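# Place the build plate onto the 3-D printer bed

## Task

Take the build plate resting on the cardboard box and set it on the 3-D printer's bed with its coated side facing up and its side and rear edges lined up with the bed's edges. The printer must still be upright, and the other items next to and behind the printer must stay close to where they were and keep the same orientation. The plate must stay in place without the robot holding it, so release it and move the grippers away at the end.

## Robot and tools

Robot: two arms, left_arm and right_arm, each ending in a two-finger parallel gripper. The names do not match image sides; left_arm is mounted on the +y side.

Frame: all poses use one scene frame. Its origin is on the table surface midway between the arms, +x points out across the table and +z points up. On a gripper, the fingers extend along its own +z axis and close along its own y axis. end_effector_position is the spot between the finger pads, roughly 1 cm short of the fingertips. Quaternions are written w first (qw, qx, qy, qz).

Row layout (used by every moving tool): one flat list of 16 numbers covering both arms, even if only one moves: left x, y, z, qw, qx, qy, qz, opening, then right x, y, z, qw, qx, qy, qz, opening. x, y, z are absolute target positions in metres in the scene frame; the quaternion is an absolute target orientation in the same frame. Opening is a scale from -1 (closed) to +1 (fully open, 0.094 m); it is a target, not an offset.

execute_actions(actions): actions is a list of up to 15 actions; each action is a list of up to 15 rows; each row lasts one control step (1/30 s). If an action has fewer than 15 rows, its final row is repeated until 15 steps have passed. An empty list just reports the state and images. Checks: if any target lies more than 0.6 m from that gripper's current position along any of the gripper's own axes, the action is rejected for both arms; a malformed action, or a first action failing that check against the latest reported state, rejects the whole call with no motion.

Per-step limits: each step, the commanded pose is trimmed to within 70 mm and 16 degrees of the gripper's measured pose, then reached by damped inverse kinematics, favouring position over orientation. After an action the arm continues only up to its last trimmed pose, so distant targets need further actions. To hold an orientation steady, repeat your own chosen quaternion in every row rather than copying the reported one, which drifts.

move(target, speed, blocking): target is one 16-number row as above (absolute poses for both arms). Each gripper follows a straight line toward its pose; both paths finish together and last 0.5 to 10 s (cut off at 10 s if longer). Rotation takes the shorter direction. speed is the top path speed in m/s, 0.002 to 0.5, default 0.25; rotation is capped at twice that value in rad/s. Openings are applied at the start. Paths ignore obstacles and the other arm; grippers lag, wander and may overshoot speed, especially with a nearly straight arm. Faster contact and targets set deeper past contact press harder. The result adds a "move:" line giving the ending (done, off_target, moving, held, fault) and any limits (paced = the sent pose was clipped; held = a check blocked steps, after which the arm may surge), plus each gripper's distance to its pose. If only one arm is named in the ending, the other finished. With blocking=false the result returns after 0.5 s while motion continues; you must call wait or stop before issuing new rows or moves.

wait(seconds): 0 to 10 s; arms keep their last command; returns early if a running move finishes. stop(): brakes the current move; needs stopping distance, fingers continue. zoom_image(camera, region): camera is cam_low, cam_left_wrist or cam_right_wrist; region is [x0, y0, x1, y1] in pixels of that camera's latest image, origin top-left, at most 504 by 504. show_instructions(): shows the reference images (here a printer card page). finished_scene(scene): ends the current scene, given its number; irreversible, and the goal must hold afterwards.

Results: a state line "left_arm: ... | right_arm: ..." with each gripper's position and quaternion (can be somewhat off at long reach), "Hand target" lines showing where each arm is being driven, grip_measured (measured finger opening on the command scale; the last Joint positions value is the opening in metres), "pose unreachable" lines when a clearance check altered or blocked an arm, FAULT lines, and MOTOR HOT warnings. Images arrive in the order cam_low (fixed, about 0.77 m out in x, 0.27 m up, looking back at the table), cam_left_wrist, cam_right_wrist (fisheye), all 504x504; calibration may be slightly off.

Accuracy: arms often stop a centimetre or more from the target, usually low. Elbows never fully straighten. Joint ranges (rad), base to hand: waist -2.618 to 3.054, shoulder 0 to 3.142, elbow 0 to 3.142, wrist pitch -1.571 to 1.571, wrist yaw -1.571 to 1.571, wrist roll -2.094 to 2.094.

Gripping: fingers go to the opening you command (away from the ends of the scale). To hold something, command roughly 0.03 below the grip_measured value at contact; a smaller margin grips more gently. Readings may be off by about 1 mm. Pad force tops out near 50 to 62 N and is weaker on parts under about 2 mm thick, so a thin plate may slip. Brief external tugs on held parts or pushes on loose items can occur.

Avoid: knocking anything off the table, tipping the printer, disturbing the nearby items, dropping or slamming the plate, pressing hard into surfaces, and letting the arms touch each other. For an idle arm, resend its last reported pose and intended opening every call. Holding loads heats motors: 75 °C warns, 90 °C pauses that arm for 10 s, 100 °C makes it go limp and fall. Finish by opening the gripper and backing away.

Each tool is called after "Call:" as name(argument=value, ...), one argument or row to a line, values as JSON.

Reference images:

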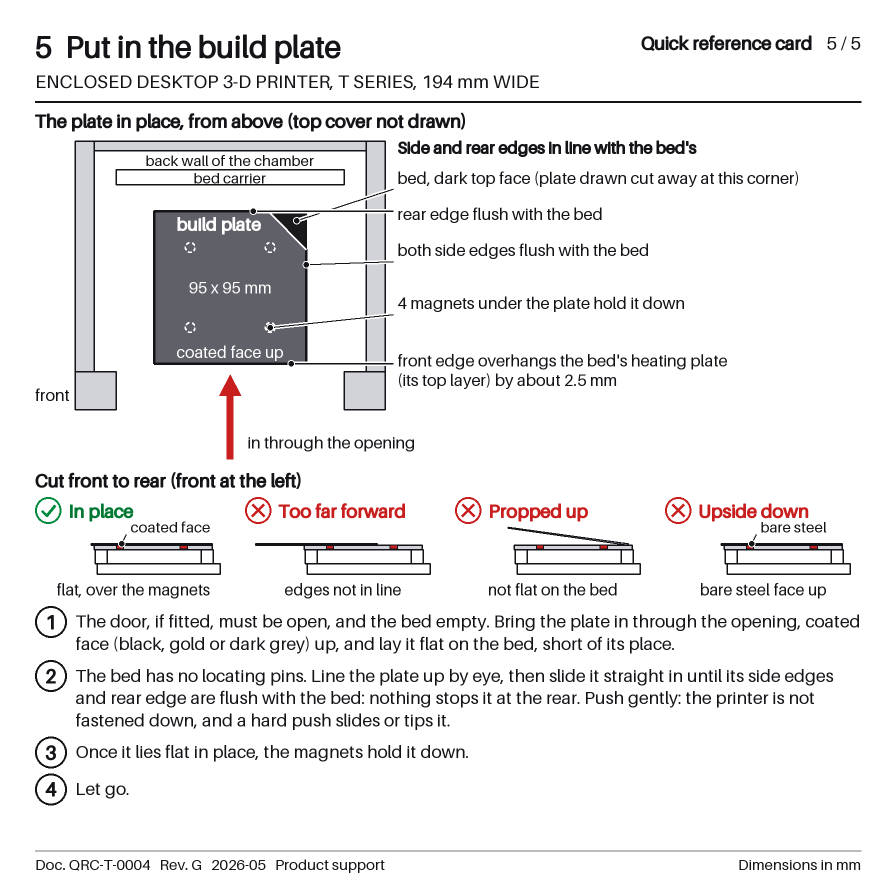

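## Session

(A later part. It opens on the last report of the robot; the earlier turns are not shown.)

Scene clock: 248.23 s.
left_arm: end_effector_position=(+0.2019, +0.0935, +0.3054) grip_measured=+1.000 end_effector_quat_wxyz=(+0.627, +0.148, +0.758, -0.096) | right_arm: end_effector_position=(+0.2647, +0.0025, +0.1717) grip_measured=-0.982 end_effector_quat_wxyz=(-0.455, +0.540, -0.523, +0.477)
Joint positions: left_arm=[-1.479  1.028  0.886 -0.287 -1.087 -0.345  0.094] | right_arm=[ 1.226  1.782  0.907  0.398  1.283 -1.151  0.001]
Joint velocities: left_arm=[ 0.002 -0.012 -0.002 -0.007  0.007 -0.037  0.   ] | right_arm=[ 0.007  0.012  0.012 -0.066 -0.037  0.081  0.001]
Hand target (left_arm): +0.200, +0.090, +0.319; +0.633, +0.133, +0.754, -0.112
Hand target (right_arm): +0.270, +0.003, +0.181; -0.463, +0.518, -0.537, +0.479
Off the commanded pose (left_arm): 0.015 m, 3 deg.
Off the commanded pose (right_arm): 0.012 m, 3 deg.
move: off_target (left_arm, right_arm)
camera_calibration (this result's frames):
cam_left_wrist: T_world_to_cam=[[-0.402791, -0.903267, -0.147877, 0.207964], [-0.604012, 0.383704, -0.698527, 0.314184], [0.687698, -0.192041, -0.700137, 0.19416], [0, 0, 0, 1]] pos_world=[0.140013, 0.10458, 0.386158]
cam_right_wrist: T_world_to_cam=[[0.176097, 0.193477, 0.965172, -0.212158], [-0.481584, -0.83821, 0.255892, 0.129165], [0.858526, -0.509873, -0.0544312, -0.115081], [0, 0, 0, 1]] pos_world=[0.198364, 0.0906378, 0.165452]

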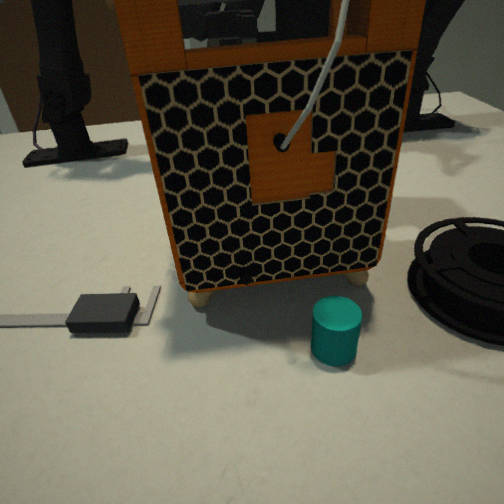

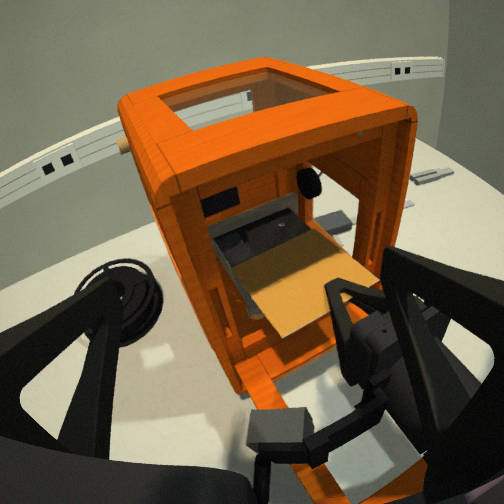

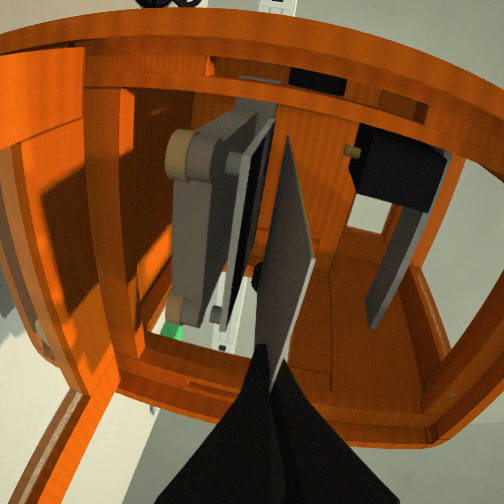

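Call:
move(
  target=[0.2,0.09,0.32,0.633,0.133,0.754,-0.112,1,0.307,0.0005,0.174,0.4648,-0.5162,0.5345,-0.4813,-1],
  speed=0.04,
)

Call:
zoom_image(
  camera="cam_left_wrist",
  region=[190,170,390,370],
)

Scene clock: 274.07 s.
left_arm: end_effector_position=(+0.2008, +0.0926, +0.3054) grip_measured=+1.000 end_effector_quat_wxyz=(+0.627, +0.149, +0.758, -0.098) | right_arm: end_effector_position=(+0.3013, -0.0037, +0.1660) grip_measured=-0.982 end_effector_quat_wxyz=(-0.454, +0.528, -0.530, +0.485)
Joint positions: left_arm=[-1.483  1.028  0.886 -0.287 -1.087 -0.346  0.094] | right_arm=[ 1.125  1.844  0.908  0.587  1.22  -1.272  0.001]
Joint velocities: left_arm=[-0.002 -0.007  0.007 -0.007  0.007  0.007  0.   ] | right_arm=[-0.002 -0.002 -0.007  0.051 -0.007 -0.037  0.001]
Hand target (left_arm): +0.200, +0.090, +0.320; +0.633, +0.133, +0.754, -0.112
Hand target (right_arm): +0.307, +0.001, +0.174; -0.465, +0.516, -0.535, +0.480
Off the commanded pose (left_arm): 0.015 m, 3 deg.
Off the commanded pose (right_arm): 0.011 m, 2 deg.
move: off_target (left_arm, right_arm)
camera_calibration (this result's frames):
cam_left_wrist: T_world_to_cam=[[-0.406773, -0.901715, -0.146442, 0.206929], [-0.602578, 0.385329, -0.698872, 0.313513], [0.686612, -0.196039, -0.700095, 0.195413], [0, 0, 0, 1]] pos_world=[0.138916, 0.104094, 0.386217]
cam_right_wrist: T_world_to_cam=[[0.168988, 0.179487, 0.969138, -0.21051], [-0.508727, -0.826293, 0.241738, 0.153592], [0.84418, -0.533877, -0.0483238, -0.146801], [0, 0, 0, 1]] pos_world=[0.237637, 0.0863225, 0.159791]

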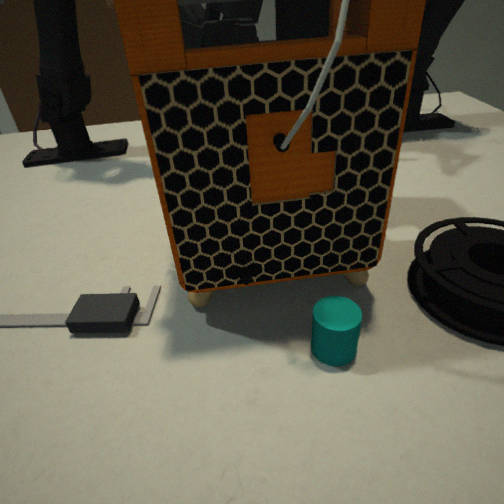

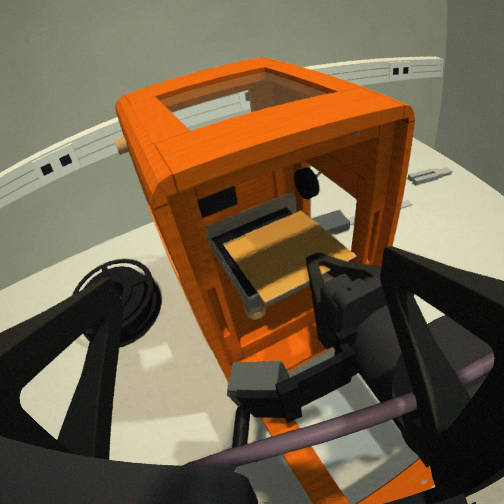

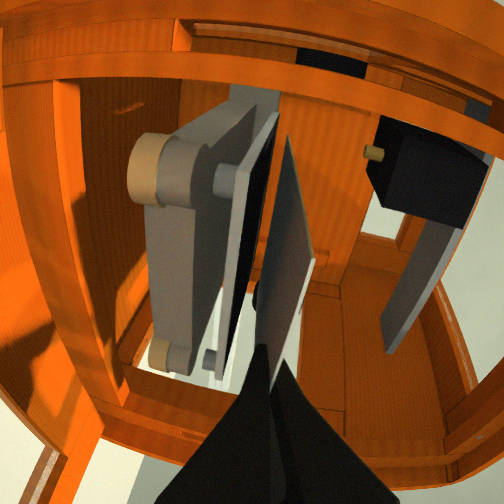

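Region (190, 170, 390, 370) of cam_left_wrist's 504x504 image, scaled by 2.520, with more detail than that image has.

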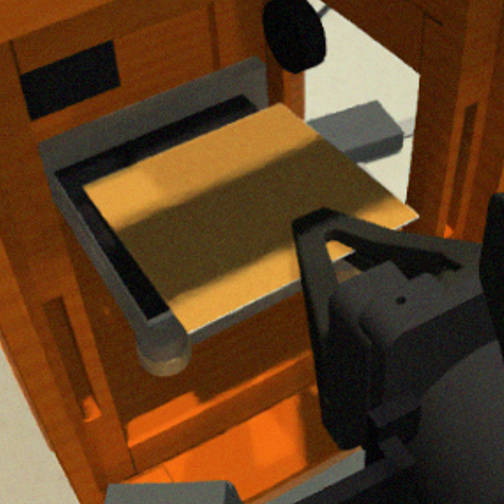

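Call:
move(
  target=[0.2,0.09,0.32,0.633,0.133,0.754,-0.112,1,0.307,0.0045,0.164,0.4891,-0.5064,0.5109,-0.4934,-1],
  speed=0.03,
)

Call:
zoom_image(
  camera="cam_left_wrist",
  region=[190,170,390,370],
)

Scene clock: 289.50 s.
left_arm: end_effector_position=(+0.2008, +0.0926, +0.3054) grip_measured=+1.000 end_effector_quat_wxyz=(+0.627, +0.149, +0.758, -0.098) | right_arm: end_effector_position=(+0.3053, +0.0077, +0.1695) grip_measured=-0.982 end_effector_quat_wxyz=(+0.490, -0.504, +0.513, -0.493)
Joint positions: left_arm=[-1.483  1.028  0.886 -0.287 -1.087 -0.346  0.094] | right_arm=[ 1.125  1.938  0.888  0.953  1.215 -1.475  0.001]
Joint velocities: left_arm=[-0.002  0.022 -0.012 -0.007 -0.037 -0.037  0.   ] | right_arm=[-0.012 -0.002 -0.012  0.066 -0.037 -0.081 -0.   ]
Hand target (left_arm): +0.200, +0.090, +0.320; +0.633, +0.133, +0.754, -0.112
Hand target (right_arm): +0.307, +0.005, +0.165; +0.489, -0.506, +0.511, -0.494
Off the commanded pose (left_arm): 0.015 m, 3 deg.
Off the commanded pose (right_arm): 0.007 m, 0 deg.
move: off_target (left_arm)
camera_calibration (this result's frames):
cam_left_wrist: T_world_to_cam=[[-0.406773, -0.901715, -0.146442, 0.206929], [-0.602578, 0.385329, -0.698872, 0.313513], [0.686612, -0.196039, -0.700095, 0.195413], [0, 0, 0, 1]] pos_world=[0.138916, 0.104094, 0.386217]
cam_right_wrist: T_world_to_cam=[[0.0827329, 0.148875, 0.985389, -0.192787], [-0.509245, -0.843621, 0.170212, 0.176664], [0.856635, -0.515887, 0.00601847, -0.1571], [0, 0, 0, 1]] pos_world=[0.240492, 0.0966925, 0.160846]

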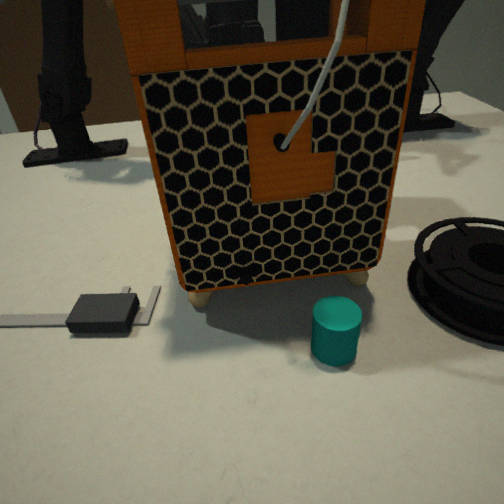

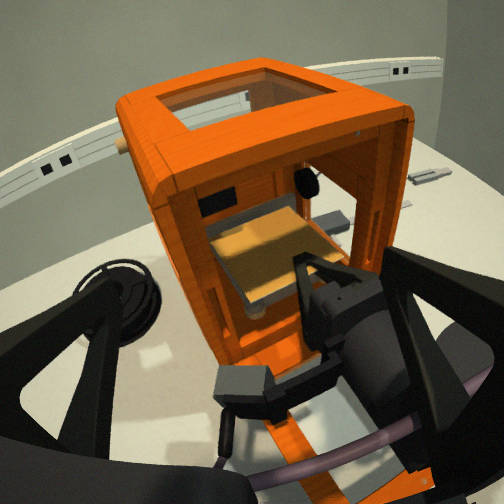

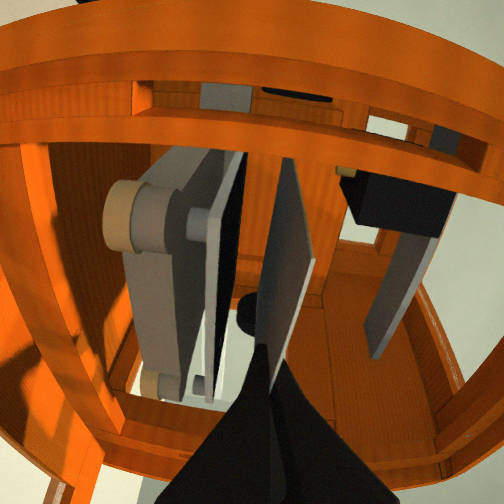

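Region (190, 170, 390, 370) of cam_left_wrist's 504x504 image, scaled by 2.520, with more detail than that image has.

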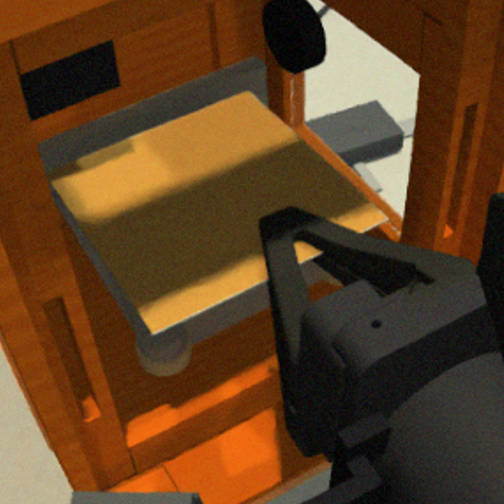

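Call:
move(
  target=[0.2,0.09,0.32,0.633,0.133,0.754,-0.112,1,0.305,-0.002,0.150,0.4802,-0.515,0.5023,-0.5023,-1],
  speed=0.02,
)

Call:
zoom_image(
  camera="cam_left_wrist",
  region=[190,170,390,370],
)

Scene clock: 306.30 s.
left_arm: end_effector_position=(+0.2008, +0.0926, +0.3054) grip_measured=+1.000 end_effector_quat_wxyz=(+0.627, +0.149, +0.758, -0.098) | right_arm: end_effector_position=(+0.3028, +0.0014, +0.1557) grip_measured=-0.982 end_effector_quat_wxyz=(+0.482, -0.513, +0.504, -0.501)
Joint positions: left_arm=[-1.483  1.028  0.886 -0.287 -1.087 -0.347  0.094] | right_arm=[ 1.125  1.962  0.844  1.021  1.214 -1.507  0.001]
Joint velocities: left_arm=[-0.012 -0.012  0.007 -0.051  0.022 -0.022  0.   ] | right_arm=[-0.002  0.007  0.002  0.037 -0.037  0.037 -0.   ]
Hand target (left_arm): +0.200, +0.090, +0.320; +0.633, +0.133, +0.754, -0.112
Hand target (right_arm): +0.305, -0.002, +0.150; +0.480, -0.515, +0.503, -0.502
Off the commanded pose (left_arm): 0.015 m, 3 deg.
Off the commanded pose (right_arm): 0.007 m, 0 deg.
move: off_target (left_arm)
camera_calibration (this result's frames):
cam_left_wrist: T_world_to_cam=[[-0.406725, -0.901797, -0.146073, 0.206814], [-0.602696, 0.385038, -0.69893, 0.313582], [0.686536, -0.196234, -0.700114, 0.195452], [0, 0, 0, 1]] pos_world=[0.138926, 0.104118, 0.386221]
cam_right_wrist: T_world_to_cam=[[0.0828156, 0.180868, 0.980014, -0.177267], [-0.50728, -0.838804, 0.197674, 0.167545], [0.857793, -0.513512, 0.0222846, -0.161026], [0, 0, 0, 1]] pos_world=[0.237799, 0.0899102, 0.144193]

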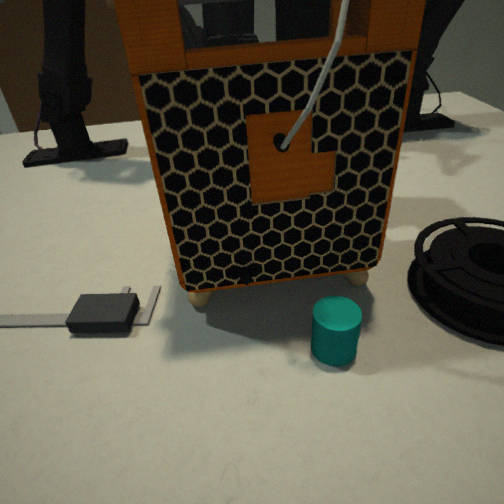

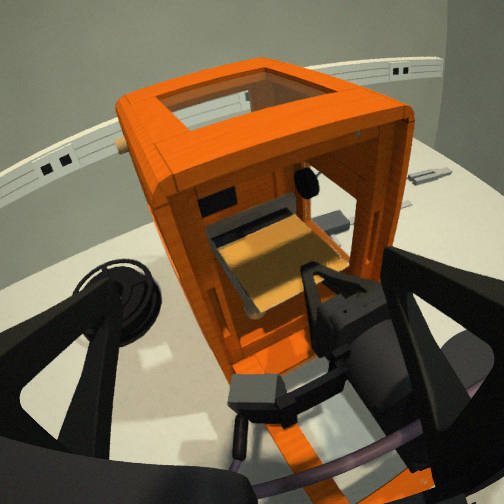

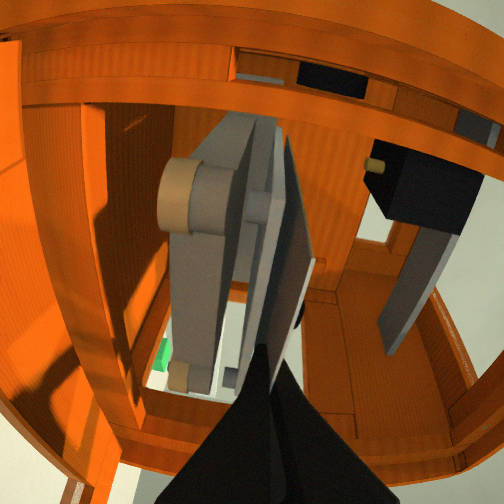

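Region (190, 170, 390, 370) of cam_left_wrist's 504x504 image, scaled by 2.520, with more detail than that image has.

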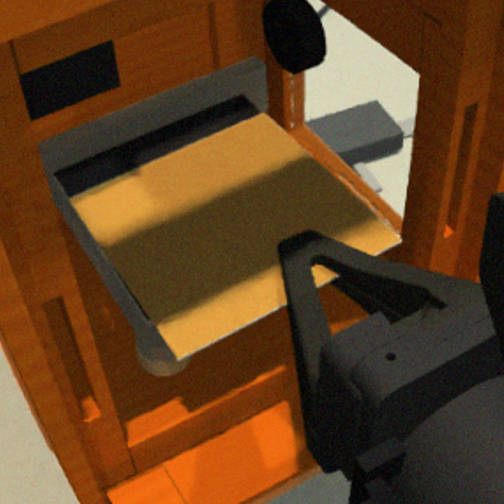

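Call:
move(
  target=[0.2,0.09,0.32,0.633,0.133,0.754,-0.112,1,0.305,-0.002,0.1455,0.4802,-0.515,0.5023,-0.5023,-1],
  speed=0.01,
)

Call:
zoom_image(
  camera="cam_left_wrist",
  region=[200,190,360,350],
)

Call:
zoom_image(
  camera="cam_right_wrist",
  region=[160,100,440,400],
)

Scene clock: 315.07 s.
left_arm: end_effector_position=(+0.2008, +0.0926, +0.3054) grip_measured=+1.000 end_effector_quat_wxyz=(+0.627, +0.149, +0.758, -0.098) | right_arm: end_effector_position=(+0.3031, +0.0022, +0.1549) grip_measured=-0.982 end_effector_quat_wxyz=(+0.488, -0.507, +0.506, -0.498)
Joint positions: left_arm=[-1.483  1.028  0.886 -0.287 -1.087 -0.347  0.094] | right_arm=[ 1.125  1.974  0.844  1.053  1.214 -1.51   0.001]
Joint velocities: left_arm=[-0.012  0.002 -0.002 -0.022  0.007  0.051  0.   ] | right_arm=[ 0.012  0.007 -0.007 -0.007  0.007 -0.022  0.   ]
Hand target (left_arm): +0.200, +0.090, +0.320; +0.633, +0.133, +0.754, -0.112
Hand target (right_arm): +0.305, -0.002, +0.146; +0.480, -0.515, +0.503, -0.502
Off the commanded pose (left_arm): 0.015 m, 3 deg.
Off the commanded pose (right_arm): 0.010 m, 1 deg.
move: off_target (left_arm)
camera_calibration (this result's frames):
cam_left_wrist: T_world_to_cam=[[-0.406725, -0.901797, -0.146073, 0.206814], [-0.602696, 0.385038, -0.69893, 0.313582], [0.686536, -0.196234, -0.700114, 0.195452], [0, 0, 0, 1]] pos_world=[0.138926, 0.104118, 0.386221]
cam_right_wrist: T_world_to_cam=[[0.0761033, 0.166025, 0.983181, -0.175098], [-0.508173, -0.841912, 0.181505, 0.171343], [0.857886, -0.513439, 0.0202972, -0.16055], [0, 0, 0, 1]] pos_world=[0.238131, 0.0908939, 0.144312]

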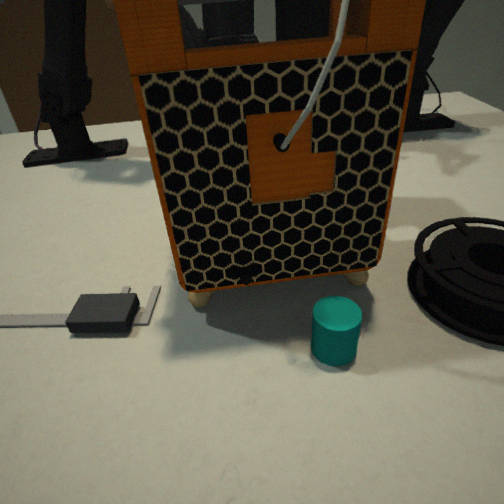

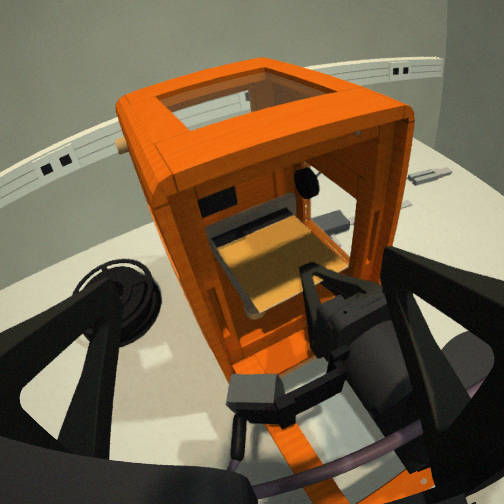

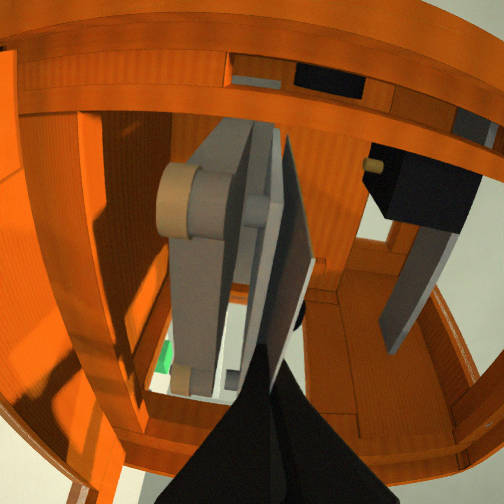

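Region (200, 190, 360, 350) of cam_left_wrist's 504x504 image, scaled by 3.150, with more detail than that image has.

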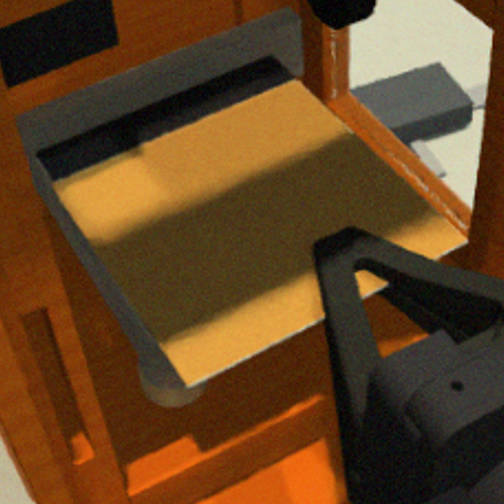

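Region (160, 100, 440, 400) of cam_right_wrist's 504x504 image, scaled by 1.680, with more detail than that image has; it fills the left 470 columns of this view, and the rest is white.

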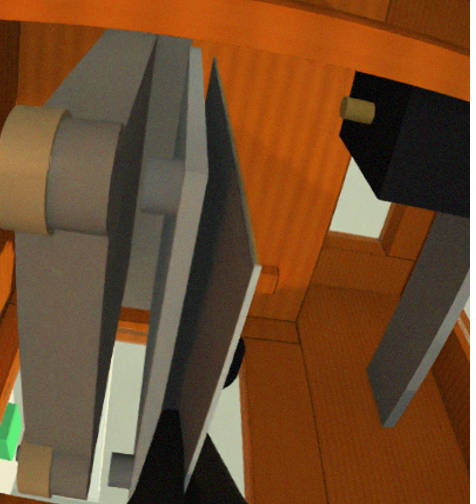

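Call:
execute_actions(
  actions=[
    [[0.2,0.09,0.32,0.633,0.133,0.754,-0.112,1,0.305,-0.002,0.1455,0.4802,-0.515,0.5023,-0.5023,-0.94]],
    [[0.2,0.09,0.32,0.633,0.133,0.754,-0.112,1,0.305,-0.002,0.1455,0.4802,-0.515,0.5023,-0.5023,-0.88]],
    [[0.2,0.09,0.32,0.633,0.133,0.754,-0.112,1,0.305,-0.002,0.1455,0.4802,-0.515,0.5023,-0.5023,-0.78]],
  ],
)

Call:
zoom_image(
  camera="cam_left_wrist",
  region=[200,190,360,350],
)

Scene clock: 332.30 s.
left_arm: end_effector_position=(+0.2008, +0.0926, +0.3054) grip_measured=+1.000 end_effector_quat_wxyz=(+0.627, +0.149, +0.758, -0.098) | right_arm: end_effector_position=(+0.3032, +0.0027, +0.1590) grip_measured=-0.782 end_effector_quat_wxyz=(+0.498, -0.498, +0.510, -0.494)
Joint positions: left_arm=[-1.483  1.028  0.886 -0.287 -1.087 -0.347  0.094] | right_arm=[ 1.125  1.974  0.844  1.084  1.213 -1.512  0.01 ]
Joint velocities: left_arm=[-0.012 -0.002 -0.007  0.037  0.007  0.007  0.   ] | right_arm=[ 0.002 -0.007 -0.012 -0.022 -0.022  0.022 -0.001]
Hand target (left_arm): +0.200, +0.090, +0.320; +0.633, +0.133, +0.754, -0.112
Hand target (right_arm): +0.305, -0.002, +0.146; +0.480, -0.515, +0.502, -0.502
Off the commanded pose (left_arm): 0.015 m, 3 deg.
Off the commanded pose (right_arm): 0.014 m, 3 deg.
camera_calibration (this result's frames):
cam_left_wrist: T_world_to_cam=[[-0.406725, -0.901797, -0.146073, 0.206814], [-0.602696, 0.385038, -0.69893, 0.313582], [0.686536, -0.196234, -0.700114, 0.195452], [0, 0, 0, 1]] pos_world=[0.138926, 0.104118, 0.386221]
cam_right_wrist: T_world_to_cam=[[0.0649888, 0.139163, 0.988135, -0.176588], [-0.509027, -0.847084, 0.152777, 0.175864], [0.858294, -0.512916, 0.0157869, -0.159892], [0, 0, 0, 1]] pos_world=[0.238231, 0.0915351, 0.150149]

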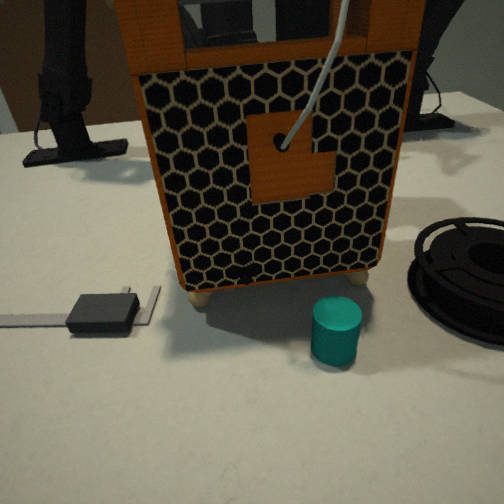

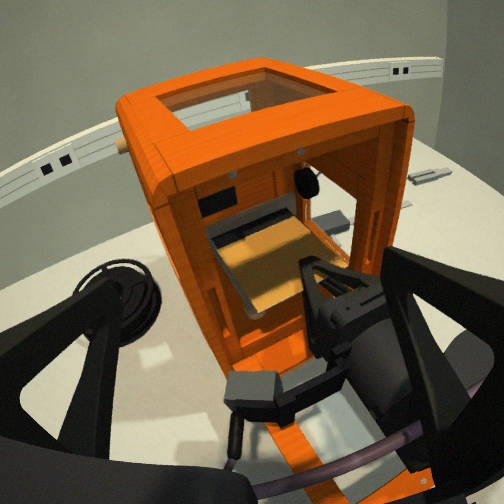

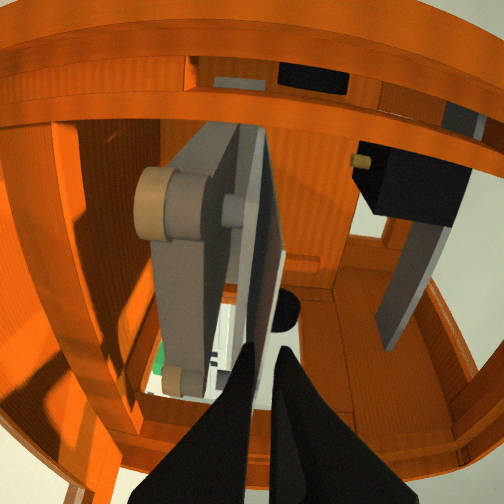

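Region (200, 190, 360, 350) of cam_left_wrist's 504x504 image, scaled by 3.150, with more detail than that image has.

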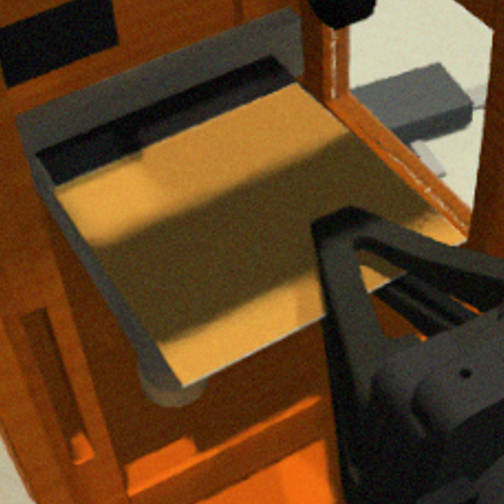

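Call:
move(
  target=[0.2,0.09,0.32,0.633,0.133,0.754,-0.112,1,0.295,-0.002,0.147,0.4802,-0.515,0.5023,-0.5023,-0.78],
  speed=0.015,
)

Scene clock: 343.07 s.
left_arm: end_effector_position=(+0.2008, +0.0926, +0.3054) grip_measured=+1.000 end_effector_quat_wxyz=(+0.627, +0.149, +0.758, -0.098) | right_arm: end_effector_position=(+0.3003, +0.0002, +0.1532) grip_measured=-0.781 end_effector_quat_wxyz=(+0.490, -0.506, +0.506, -0.498)
Joint positions: left_arm=[-1.483  1.028  0.886 -0.287 -1.087 -0.347  0.094] | right_arm=[ 1.13   1.974  0.828  1.074  1.218 -1.512  0.01 ]
Joint velocities: left_arm=[ 0.007 -0.002 -0.017 -0.037 -0.037  0.007  0.   ] | right_arm=[-0.022  0.007 -0.017 -0.022  0.037 -0.066  0.001]
Hand target (left_arm): +0.200, +0.090, +0.320; +0.633, +0.133, +0.754, -0.112
Hand target (right_arm): +0.295, -0.002, +0.147; +0.480, -0.515, +0.502, -0.502
Off the commanded pose (left_arm): 0.015 m, 3 deg.
Off the commanded pose (right_arm): 0.008 m, 2 deg.
move: off_target (left_arm)
camera_calibration (this result's frames):
cam_left_wrist: T_world_to_cam=[[-0.406725, -0.901797, -0.146073, 0.206814], [-0.602696, 0.385038, -0.69893, 0.313582], [0.686536, -0.196234, -0.700114, 0.195452], [0, 0, 0, 1]] pos_world=[0.138926, 0.104118, 0.386221]
cam_right_wrist: T_world_to_cam=[[0.0736346, 0.162839, 0.983901, -0.172231], [-0.507571, -0.843123, 0.177526, 0.168918], [0.858458, -0.512472, 0.0205693, -0.159328], [0, 0, 0, 1]] pos_world=[0.235196, 0.0888135, 0.142748]

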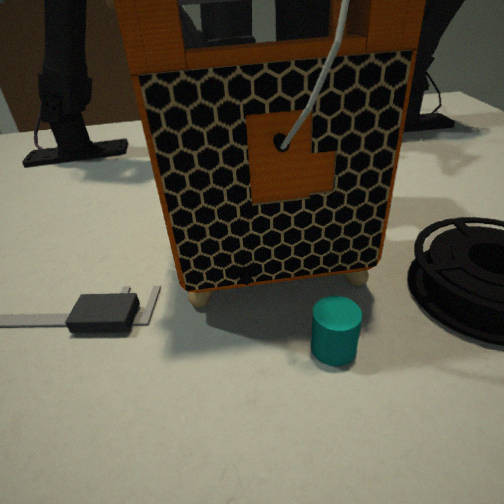

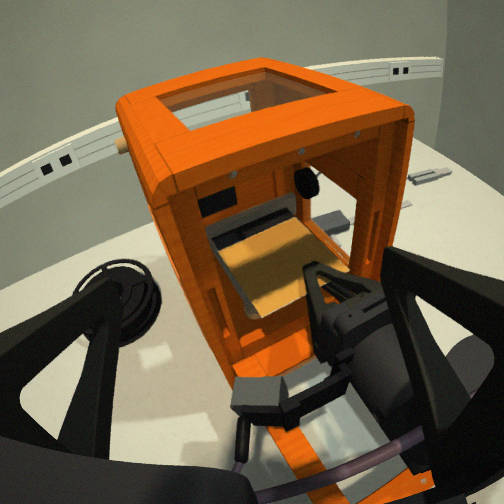

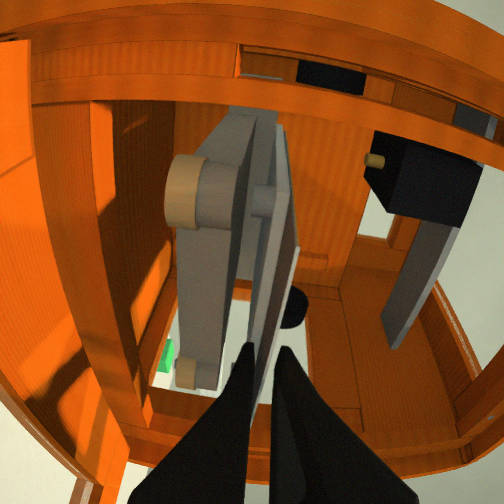

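Call:
move(
  target=[0.2,0.09,0.32,0.633,0.133,0.754,-0.112,1,0.255,-0.002,0.146,0.4802,-0.515,0.5023,-0.5023,-0.65],
  speed=0.05,
)

Call:
move(
  target=[0.2,0.17,0.36,0.633,0.133,0.754,-0.112,1,0.255,0.011,0.150,0.6755,-0.013,0.7372,0.012,0.1],
  speed=0.35,
)

Call:
zoom_image(
  camera="cam_right_wrist",
  region=[100,100,420,420],
)

Scene clock: 355.20 s.
left_arm: end_effector_position=(+0.2008, +0.0926, +0.3054) grip_measured=+1.000 end_effector_quat_wxyz=(+0.627, +0.149, +0.758, -0.098) | right_arm: end_effector_position=(+0.2596, +0.0029, +0.1459) grip_measured=-0.651 end_effector_quat_wxyz=(+0.483, -0.515, +0.499, -0.503)
Joint positions: left_arm=[-1.483  1.028  0.886 -0.287 -1.087 -0.347  0.094] | right_arm=[ 1.244  1.96   0.781  1.06   1.327 -1.492  0.016]
Joint velocities: left_arm=[-0.012 -0.022  0.002  0.007 -0.022 -0.022  0.   ] | right_arm=[ 0.002  0.007 -0.012 -0.007  0.037 -0.037  0.001]
Hand target (left_arm): +0.200, +0.090, +0.320; +0.633, +0.133, +0.754, -0.112
Hand target (right_arm): +0.255, -0.002, +0.147; +0.481, -0.514, +0.501, -0.503
Off the commanded pose (left_arm): 0.015 m, 3 deg.
Off the commanded pose (right_arm): 0.007 m, 1 deg.
move: off_target (left_arm)
camera_calibration (this result's frames):
cam_left_wrist: T_world_to_cam=[[-0.406725, -0.901797, -0.146073, 0.206814], [-0.602696, 0.385038, -0.69893, 0.313582], [0.686536, -0.196234, -0.700114, 0.195452], [0, 0, 0, 1]] pos_world=[0.138926, 0.104118, 0.386221]
cam_right_wrist: T_world_to_cam=[[0.076421, 0.190357, 0.978736, -0.162503], [-0.502408, -0.840534, 0.202706, 0.146849], [0.861247, -0.507215, 0.0314021, -0.125193], [0, 0, 0, 1]] pos_world=[0.194019, 0.0908656, 0.133211]

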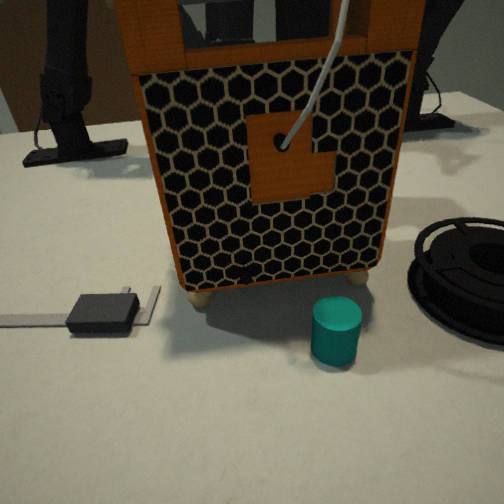

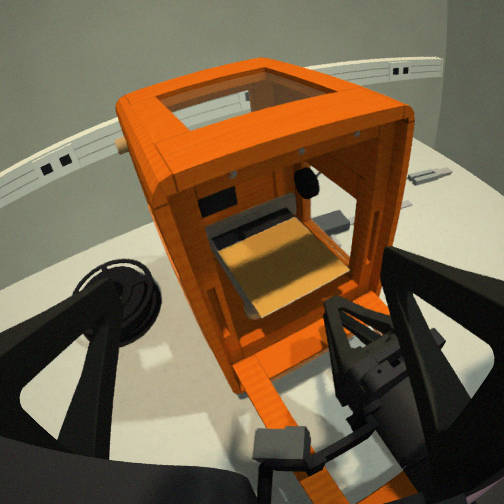

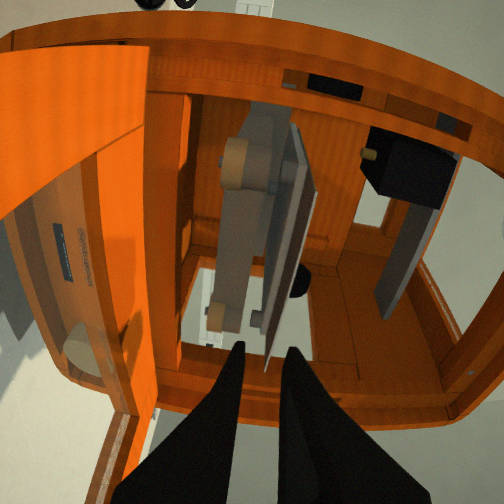

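Scene clock: 358.43 s.
left_arm: end_effector_position=(+0.1992, +0.1615, +0.3472) grip_measured=+1.000 end_effector_quat_wxyz=(+0.629, +0.144, +0.758, -0.101) | right_arm: end_effector_position=(+0.2572, -0.0006, +0.1348) grip_measured=+0.099 end_effector_quat_wxyz=(+0.673, -0.022, +0.739, -0.010)
Joint positions: left_arm=[-1.447  0.793  0.967 -0.571 -1.058 -0.321  0.094] | right_arm=[1.244 1.896 0.781 0.767 1.295 0.291 0.052]
Joint velocities: left_arm=[ 0.002 -0.007 -0.002  0.066 -0.081  0.007  0.   ] | right_arm=[-0.007  0.002  0.002  0.037  0.037 -0.022 -0.   ]
Hand target (left_arm): +0.200, +0.169, +0.361; +0.633, +0.133, +0.754, -0.112
Hand target (right_arm): +0.255, +0.010, +0.149; +0.676, -0.013, +0.737, +0.012
Off the commanded pose (left_arm): 0.015 m, 2 deg.
Off the commanded pose (right_arm): 0.019 m, 3 deg.
move: off_target (left_arm, right_arm)
camera_calibration (this result's frames):
cam_left_wrist: T_world_to_cam=[[-0.401968, -0.905281, -0.137435, 0.271011], [-0.604048, 0.374972, -0.703222, 0.31874], [0.688148, -0.199656, -0.69756, 0.238631], [0, 0, 0, 1]] pos_world=[0.137259, 0.173466, 0.42785]
cam_right_wrist: T_world_to_cam=[[0.0799433, -0.977752, 0.193935, -0.0466242], [-0.577893, -0.203986, -0.790208, 0.298545], [0.812188, -0.0489017, -0.581343, -0.0291015], [0, 0, 0, 1]] pos_world=[0.19989, 0.013889, 0.228037]

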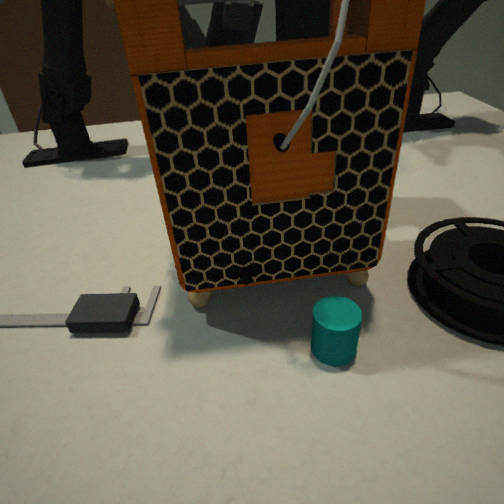

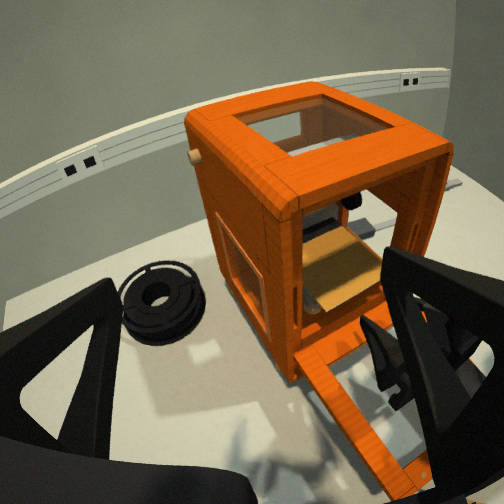

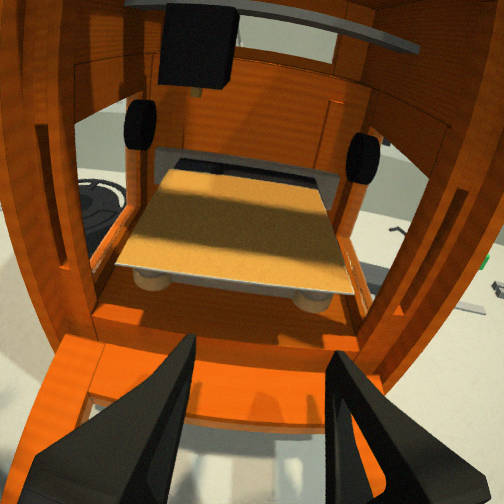

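Region (100, 100, 420, 420) of cam_right_wrist's 504x504 image, scaled by 1.575, with more detail than that image has.

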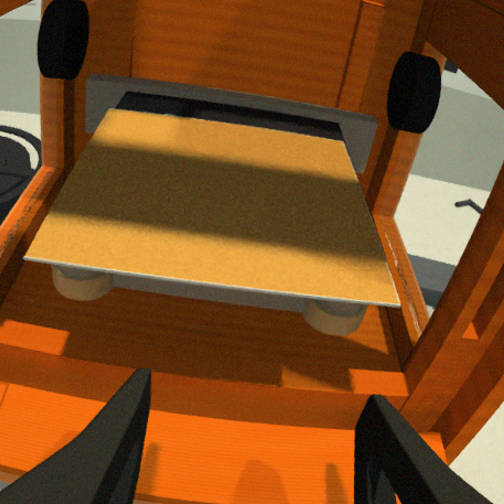

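Call:
zoom_image(
  camera="cam_right_wrist",
  region=[140,135,350,225],
)

Region (140, 135, 350, 225) of cam_right_wrist's 504x504 image, scaled by 2.400, with more detail than that image has; it fills the top 216 rows of this view, and the rest is white.

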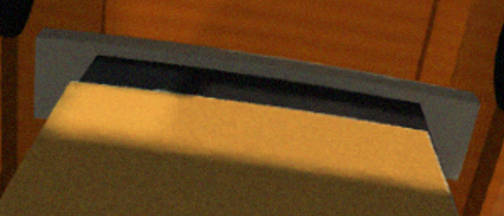

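Call:
move(
  target=[0.2,0.17,0.36,0.633,0.133,0.754,-0.112,1,0.268,0.018,0.161,0.6755,-0.013,0.7372,0.012,0.1],
  speed=0.05,
)

Scene clock: 372.00 s.
left_arm: end_effector_position=(+0.1998, +0.1617, +0.3470) grip_measured=+1.000 end_effector_quat_wxyz=(+0.628, +0.145, +0.758, -0.099) | right_arm: end_effector_position=(+0.2630, +0.0154, +0.1495) grip_measured=+0.099 end_effector_quat_wxyz=(+0.675, -0.018, +0.737, +0.009)
Joint positions: left_arm=[-1.442  0.793  0.967 -0.571 -1.053 -0.317  0.094] | right_arm=[1.236 1.896 0.845 0.75  1.267 0.276 0.052]
Joint velocities: left_arm=[-0.007 -0.002 -0.012 -0.022 -0.051  0.007  0.   ] | right_arm=[-0.017  0.002  0.002 -0.007 -0.037  0.081 -0.001]
Hand target (left_arm): +0.200, +0.170, +0.360; +0.633, +0.133, +0.754, -0.112
Hand target (right_arm): +0.268, +0.018, +0.161; +0.676, -0.013, +0.736, +0.012
Off the commanded pose (left_arm): 0.015 m, 2 deg.
Off the commanded pose (right_arm): 0.013 m, 1 deg.
move: off_target (left_arm, right_arm)
camera_calibration (this result's frames):
cam_left_wrist: T_world_to_cam=[[-0.402025, -0.904829, -0.140213, 0.272313], [-0.604392, 0.377273, -0.701695, 0.318014], [0.687812, -0.197355, -0.698545, 0.238087], [0, 0, 0, 1]] pos_world=[0.137922, 0.173406, 0.427645]
cam_right_wrist: T_world_to_cam=[[0.0986253, -0.982019, 0.160969, -0.0342065], [-0.571203, -0.188322, -0.798913, 0.316137], [0.814862, -0.013153, -0.579506, -0.0259963], [0, 0, 0, 1]] pos_world=[0.205136, 0.0256021, 0.243008]

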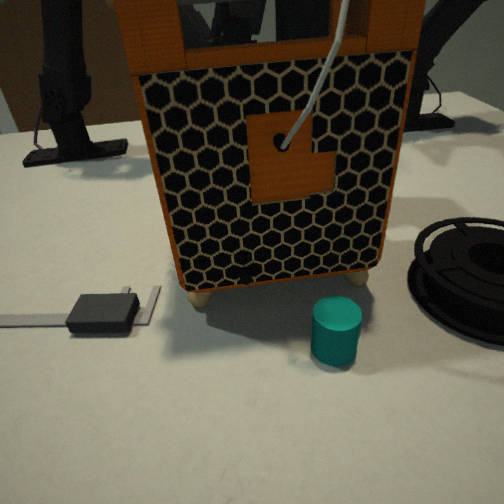

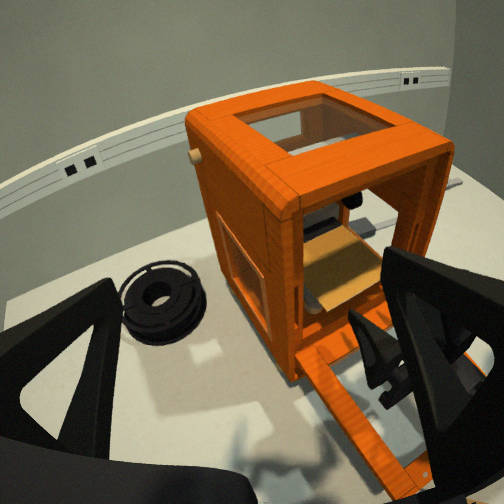

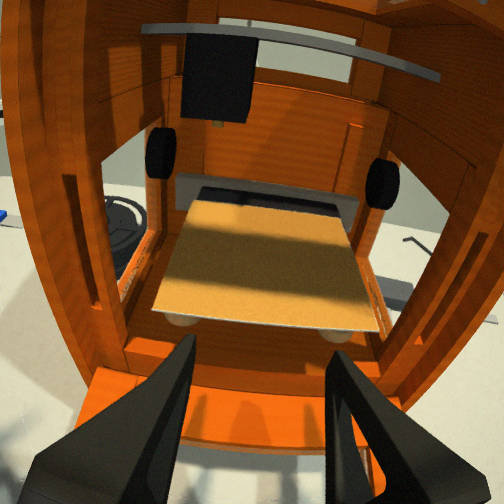

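Call:
move(
  target=[0.2,0.17,0.36,0.633,0.133,0.754,-0.112,1,0.293,0.017,0.161,0.6755,-0.018,0.7372,0.006,0.1],
  speed=0.02,
)

Call:
zoom_image(
  camera="cam_right_wrist",
  region=[120,160,420,400],
)

Scene clock: 388.50 s.
left_arm: end_effector_position=(+0.1998, +0.1616, +0.3469) grip_measured=+1.000 end_effector_quat_wxyz=(+0.628, +0.145, +0.758, -0.099) | right_arm: end_effector_position=(+0.2870, +0.0126, +0.1548) grip_measured=+0.099 end_effector_quat_wxyz=(+0.673, -0.022, +0.739, +0.002)
Joint positions: left_arm=[-1.442  0.793  0.967 -0.571 -1.053 -0.317  0.094] | right_arm=[1.168 1.896 0.867 0.763 1.204 0.223 0.052]
Joint velocities: left_arm=[-0.017 -0.012 -0.032 -0.007 -0.022 -0.007  0.   ] | right_arm=[ 0.002 -0.007 -0.012 -0.007  0.007  0.007  0.001]
Hand target (left_arm): +0.200, +0.170, +0.360; +0.633, +0.133, +0.754, -0.112
Hand target (right_arm): +0.293, +0.017, +0.161; +0.675, -0.018, +0.738, +0.006
Off the commanded pose (left_arm): 0.016 m, 2 deg.
Off the commanded pose (right_arm): 0.010 m, 1 deg.
move: off_target (left_arm)
camera_calibration (this result's frames):
cam_left_wrist: T_world_to_cam=[[-0.402412, -0.904612, -0.140506, 0.27239], [-0.604245, 0.377762, -0.701558, 0.317848], [0.687715, -0.197416, -0.698623, 0.238134], [0, 0, 0, 1]] pos_world=[0.137903, 0.173347, 0.427627]
cam_right_wrist: T_world_to_cam=[[0.0969584, -0.979768, 0.17508, -0.0419229], [-0.575792, -0.198701, -0.793084, 0.333988], [0.811827, -0.0239134, -0.583408, -0.0408765], [0, 0, 0, 1]] pos_world=[0.229557, 0.0243114, 0.248373]

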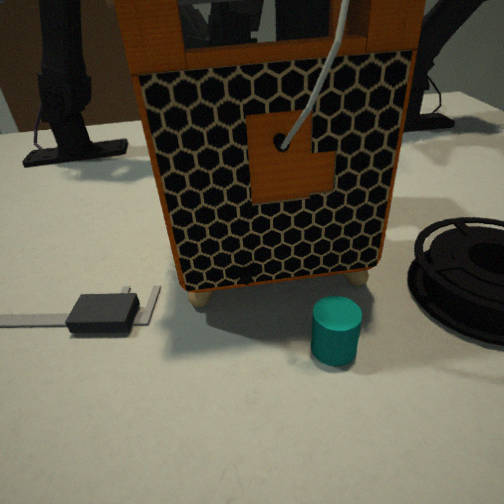

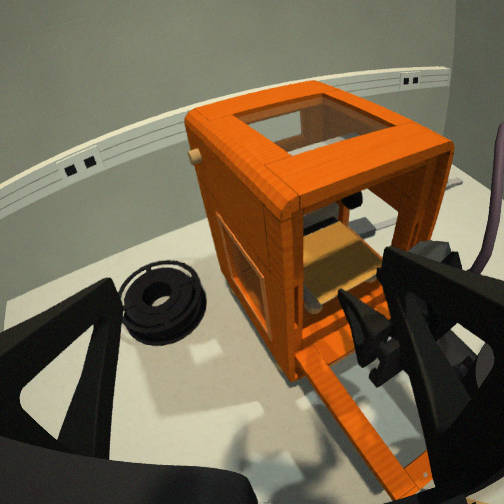

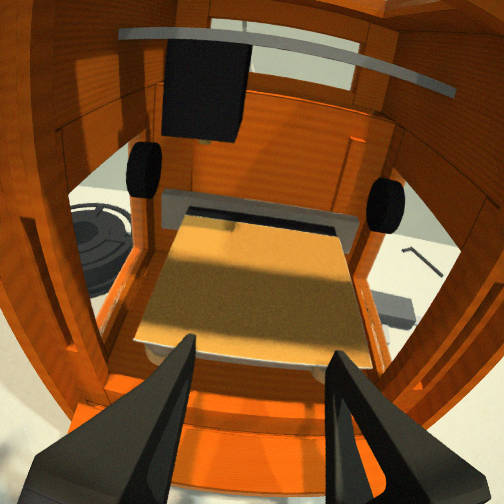

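Region (120, 160, 420, 400) of cam_right_wrist's 504x504 image, scaled by 1.680, with more detail than that image has; it fills the top 403 rows of this view, and the rest is white.

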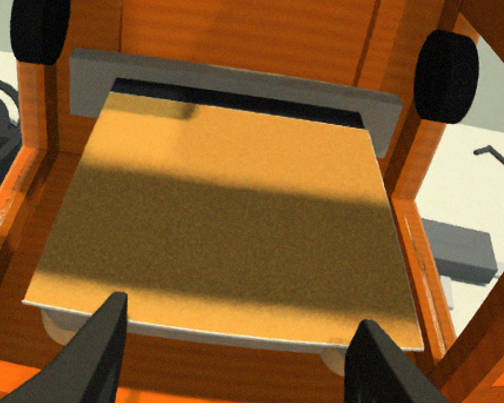

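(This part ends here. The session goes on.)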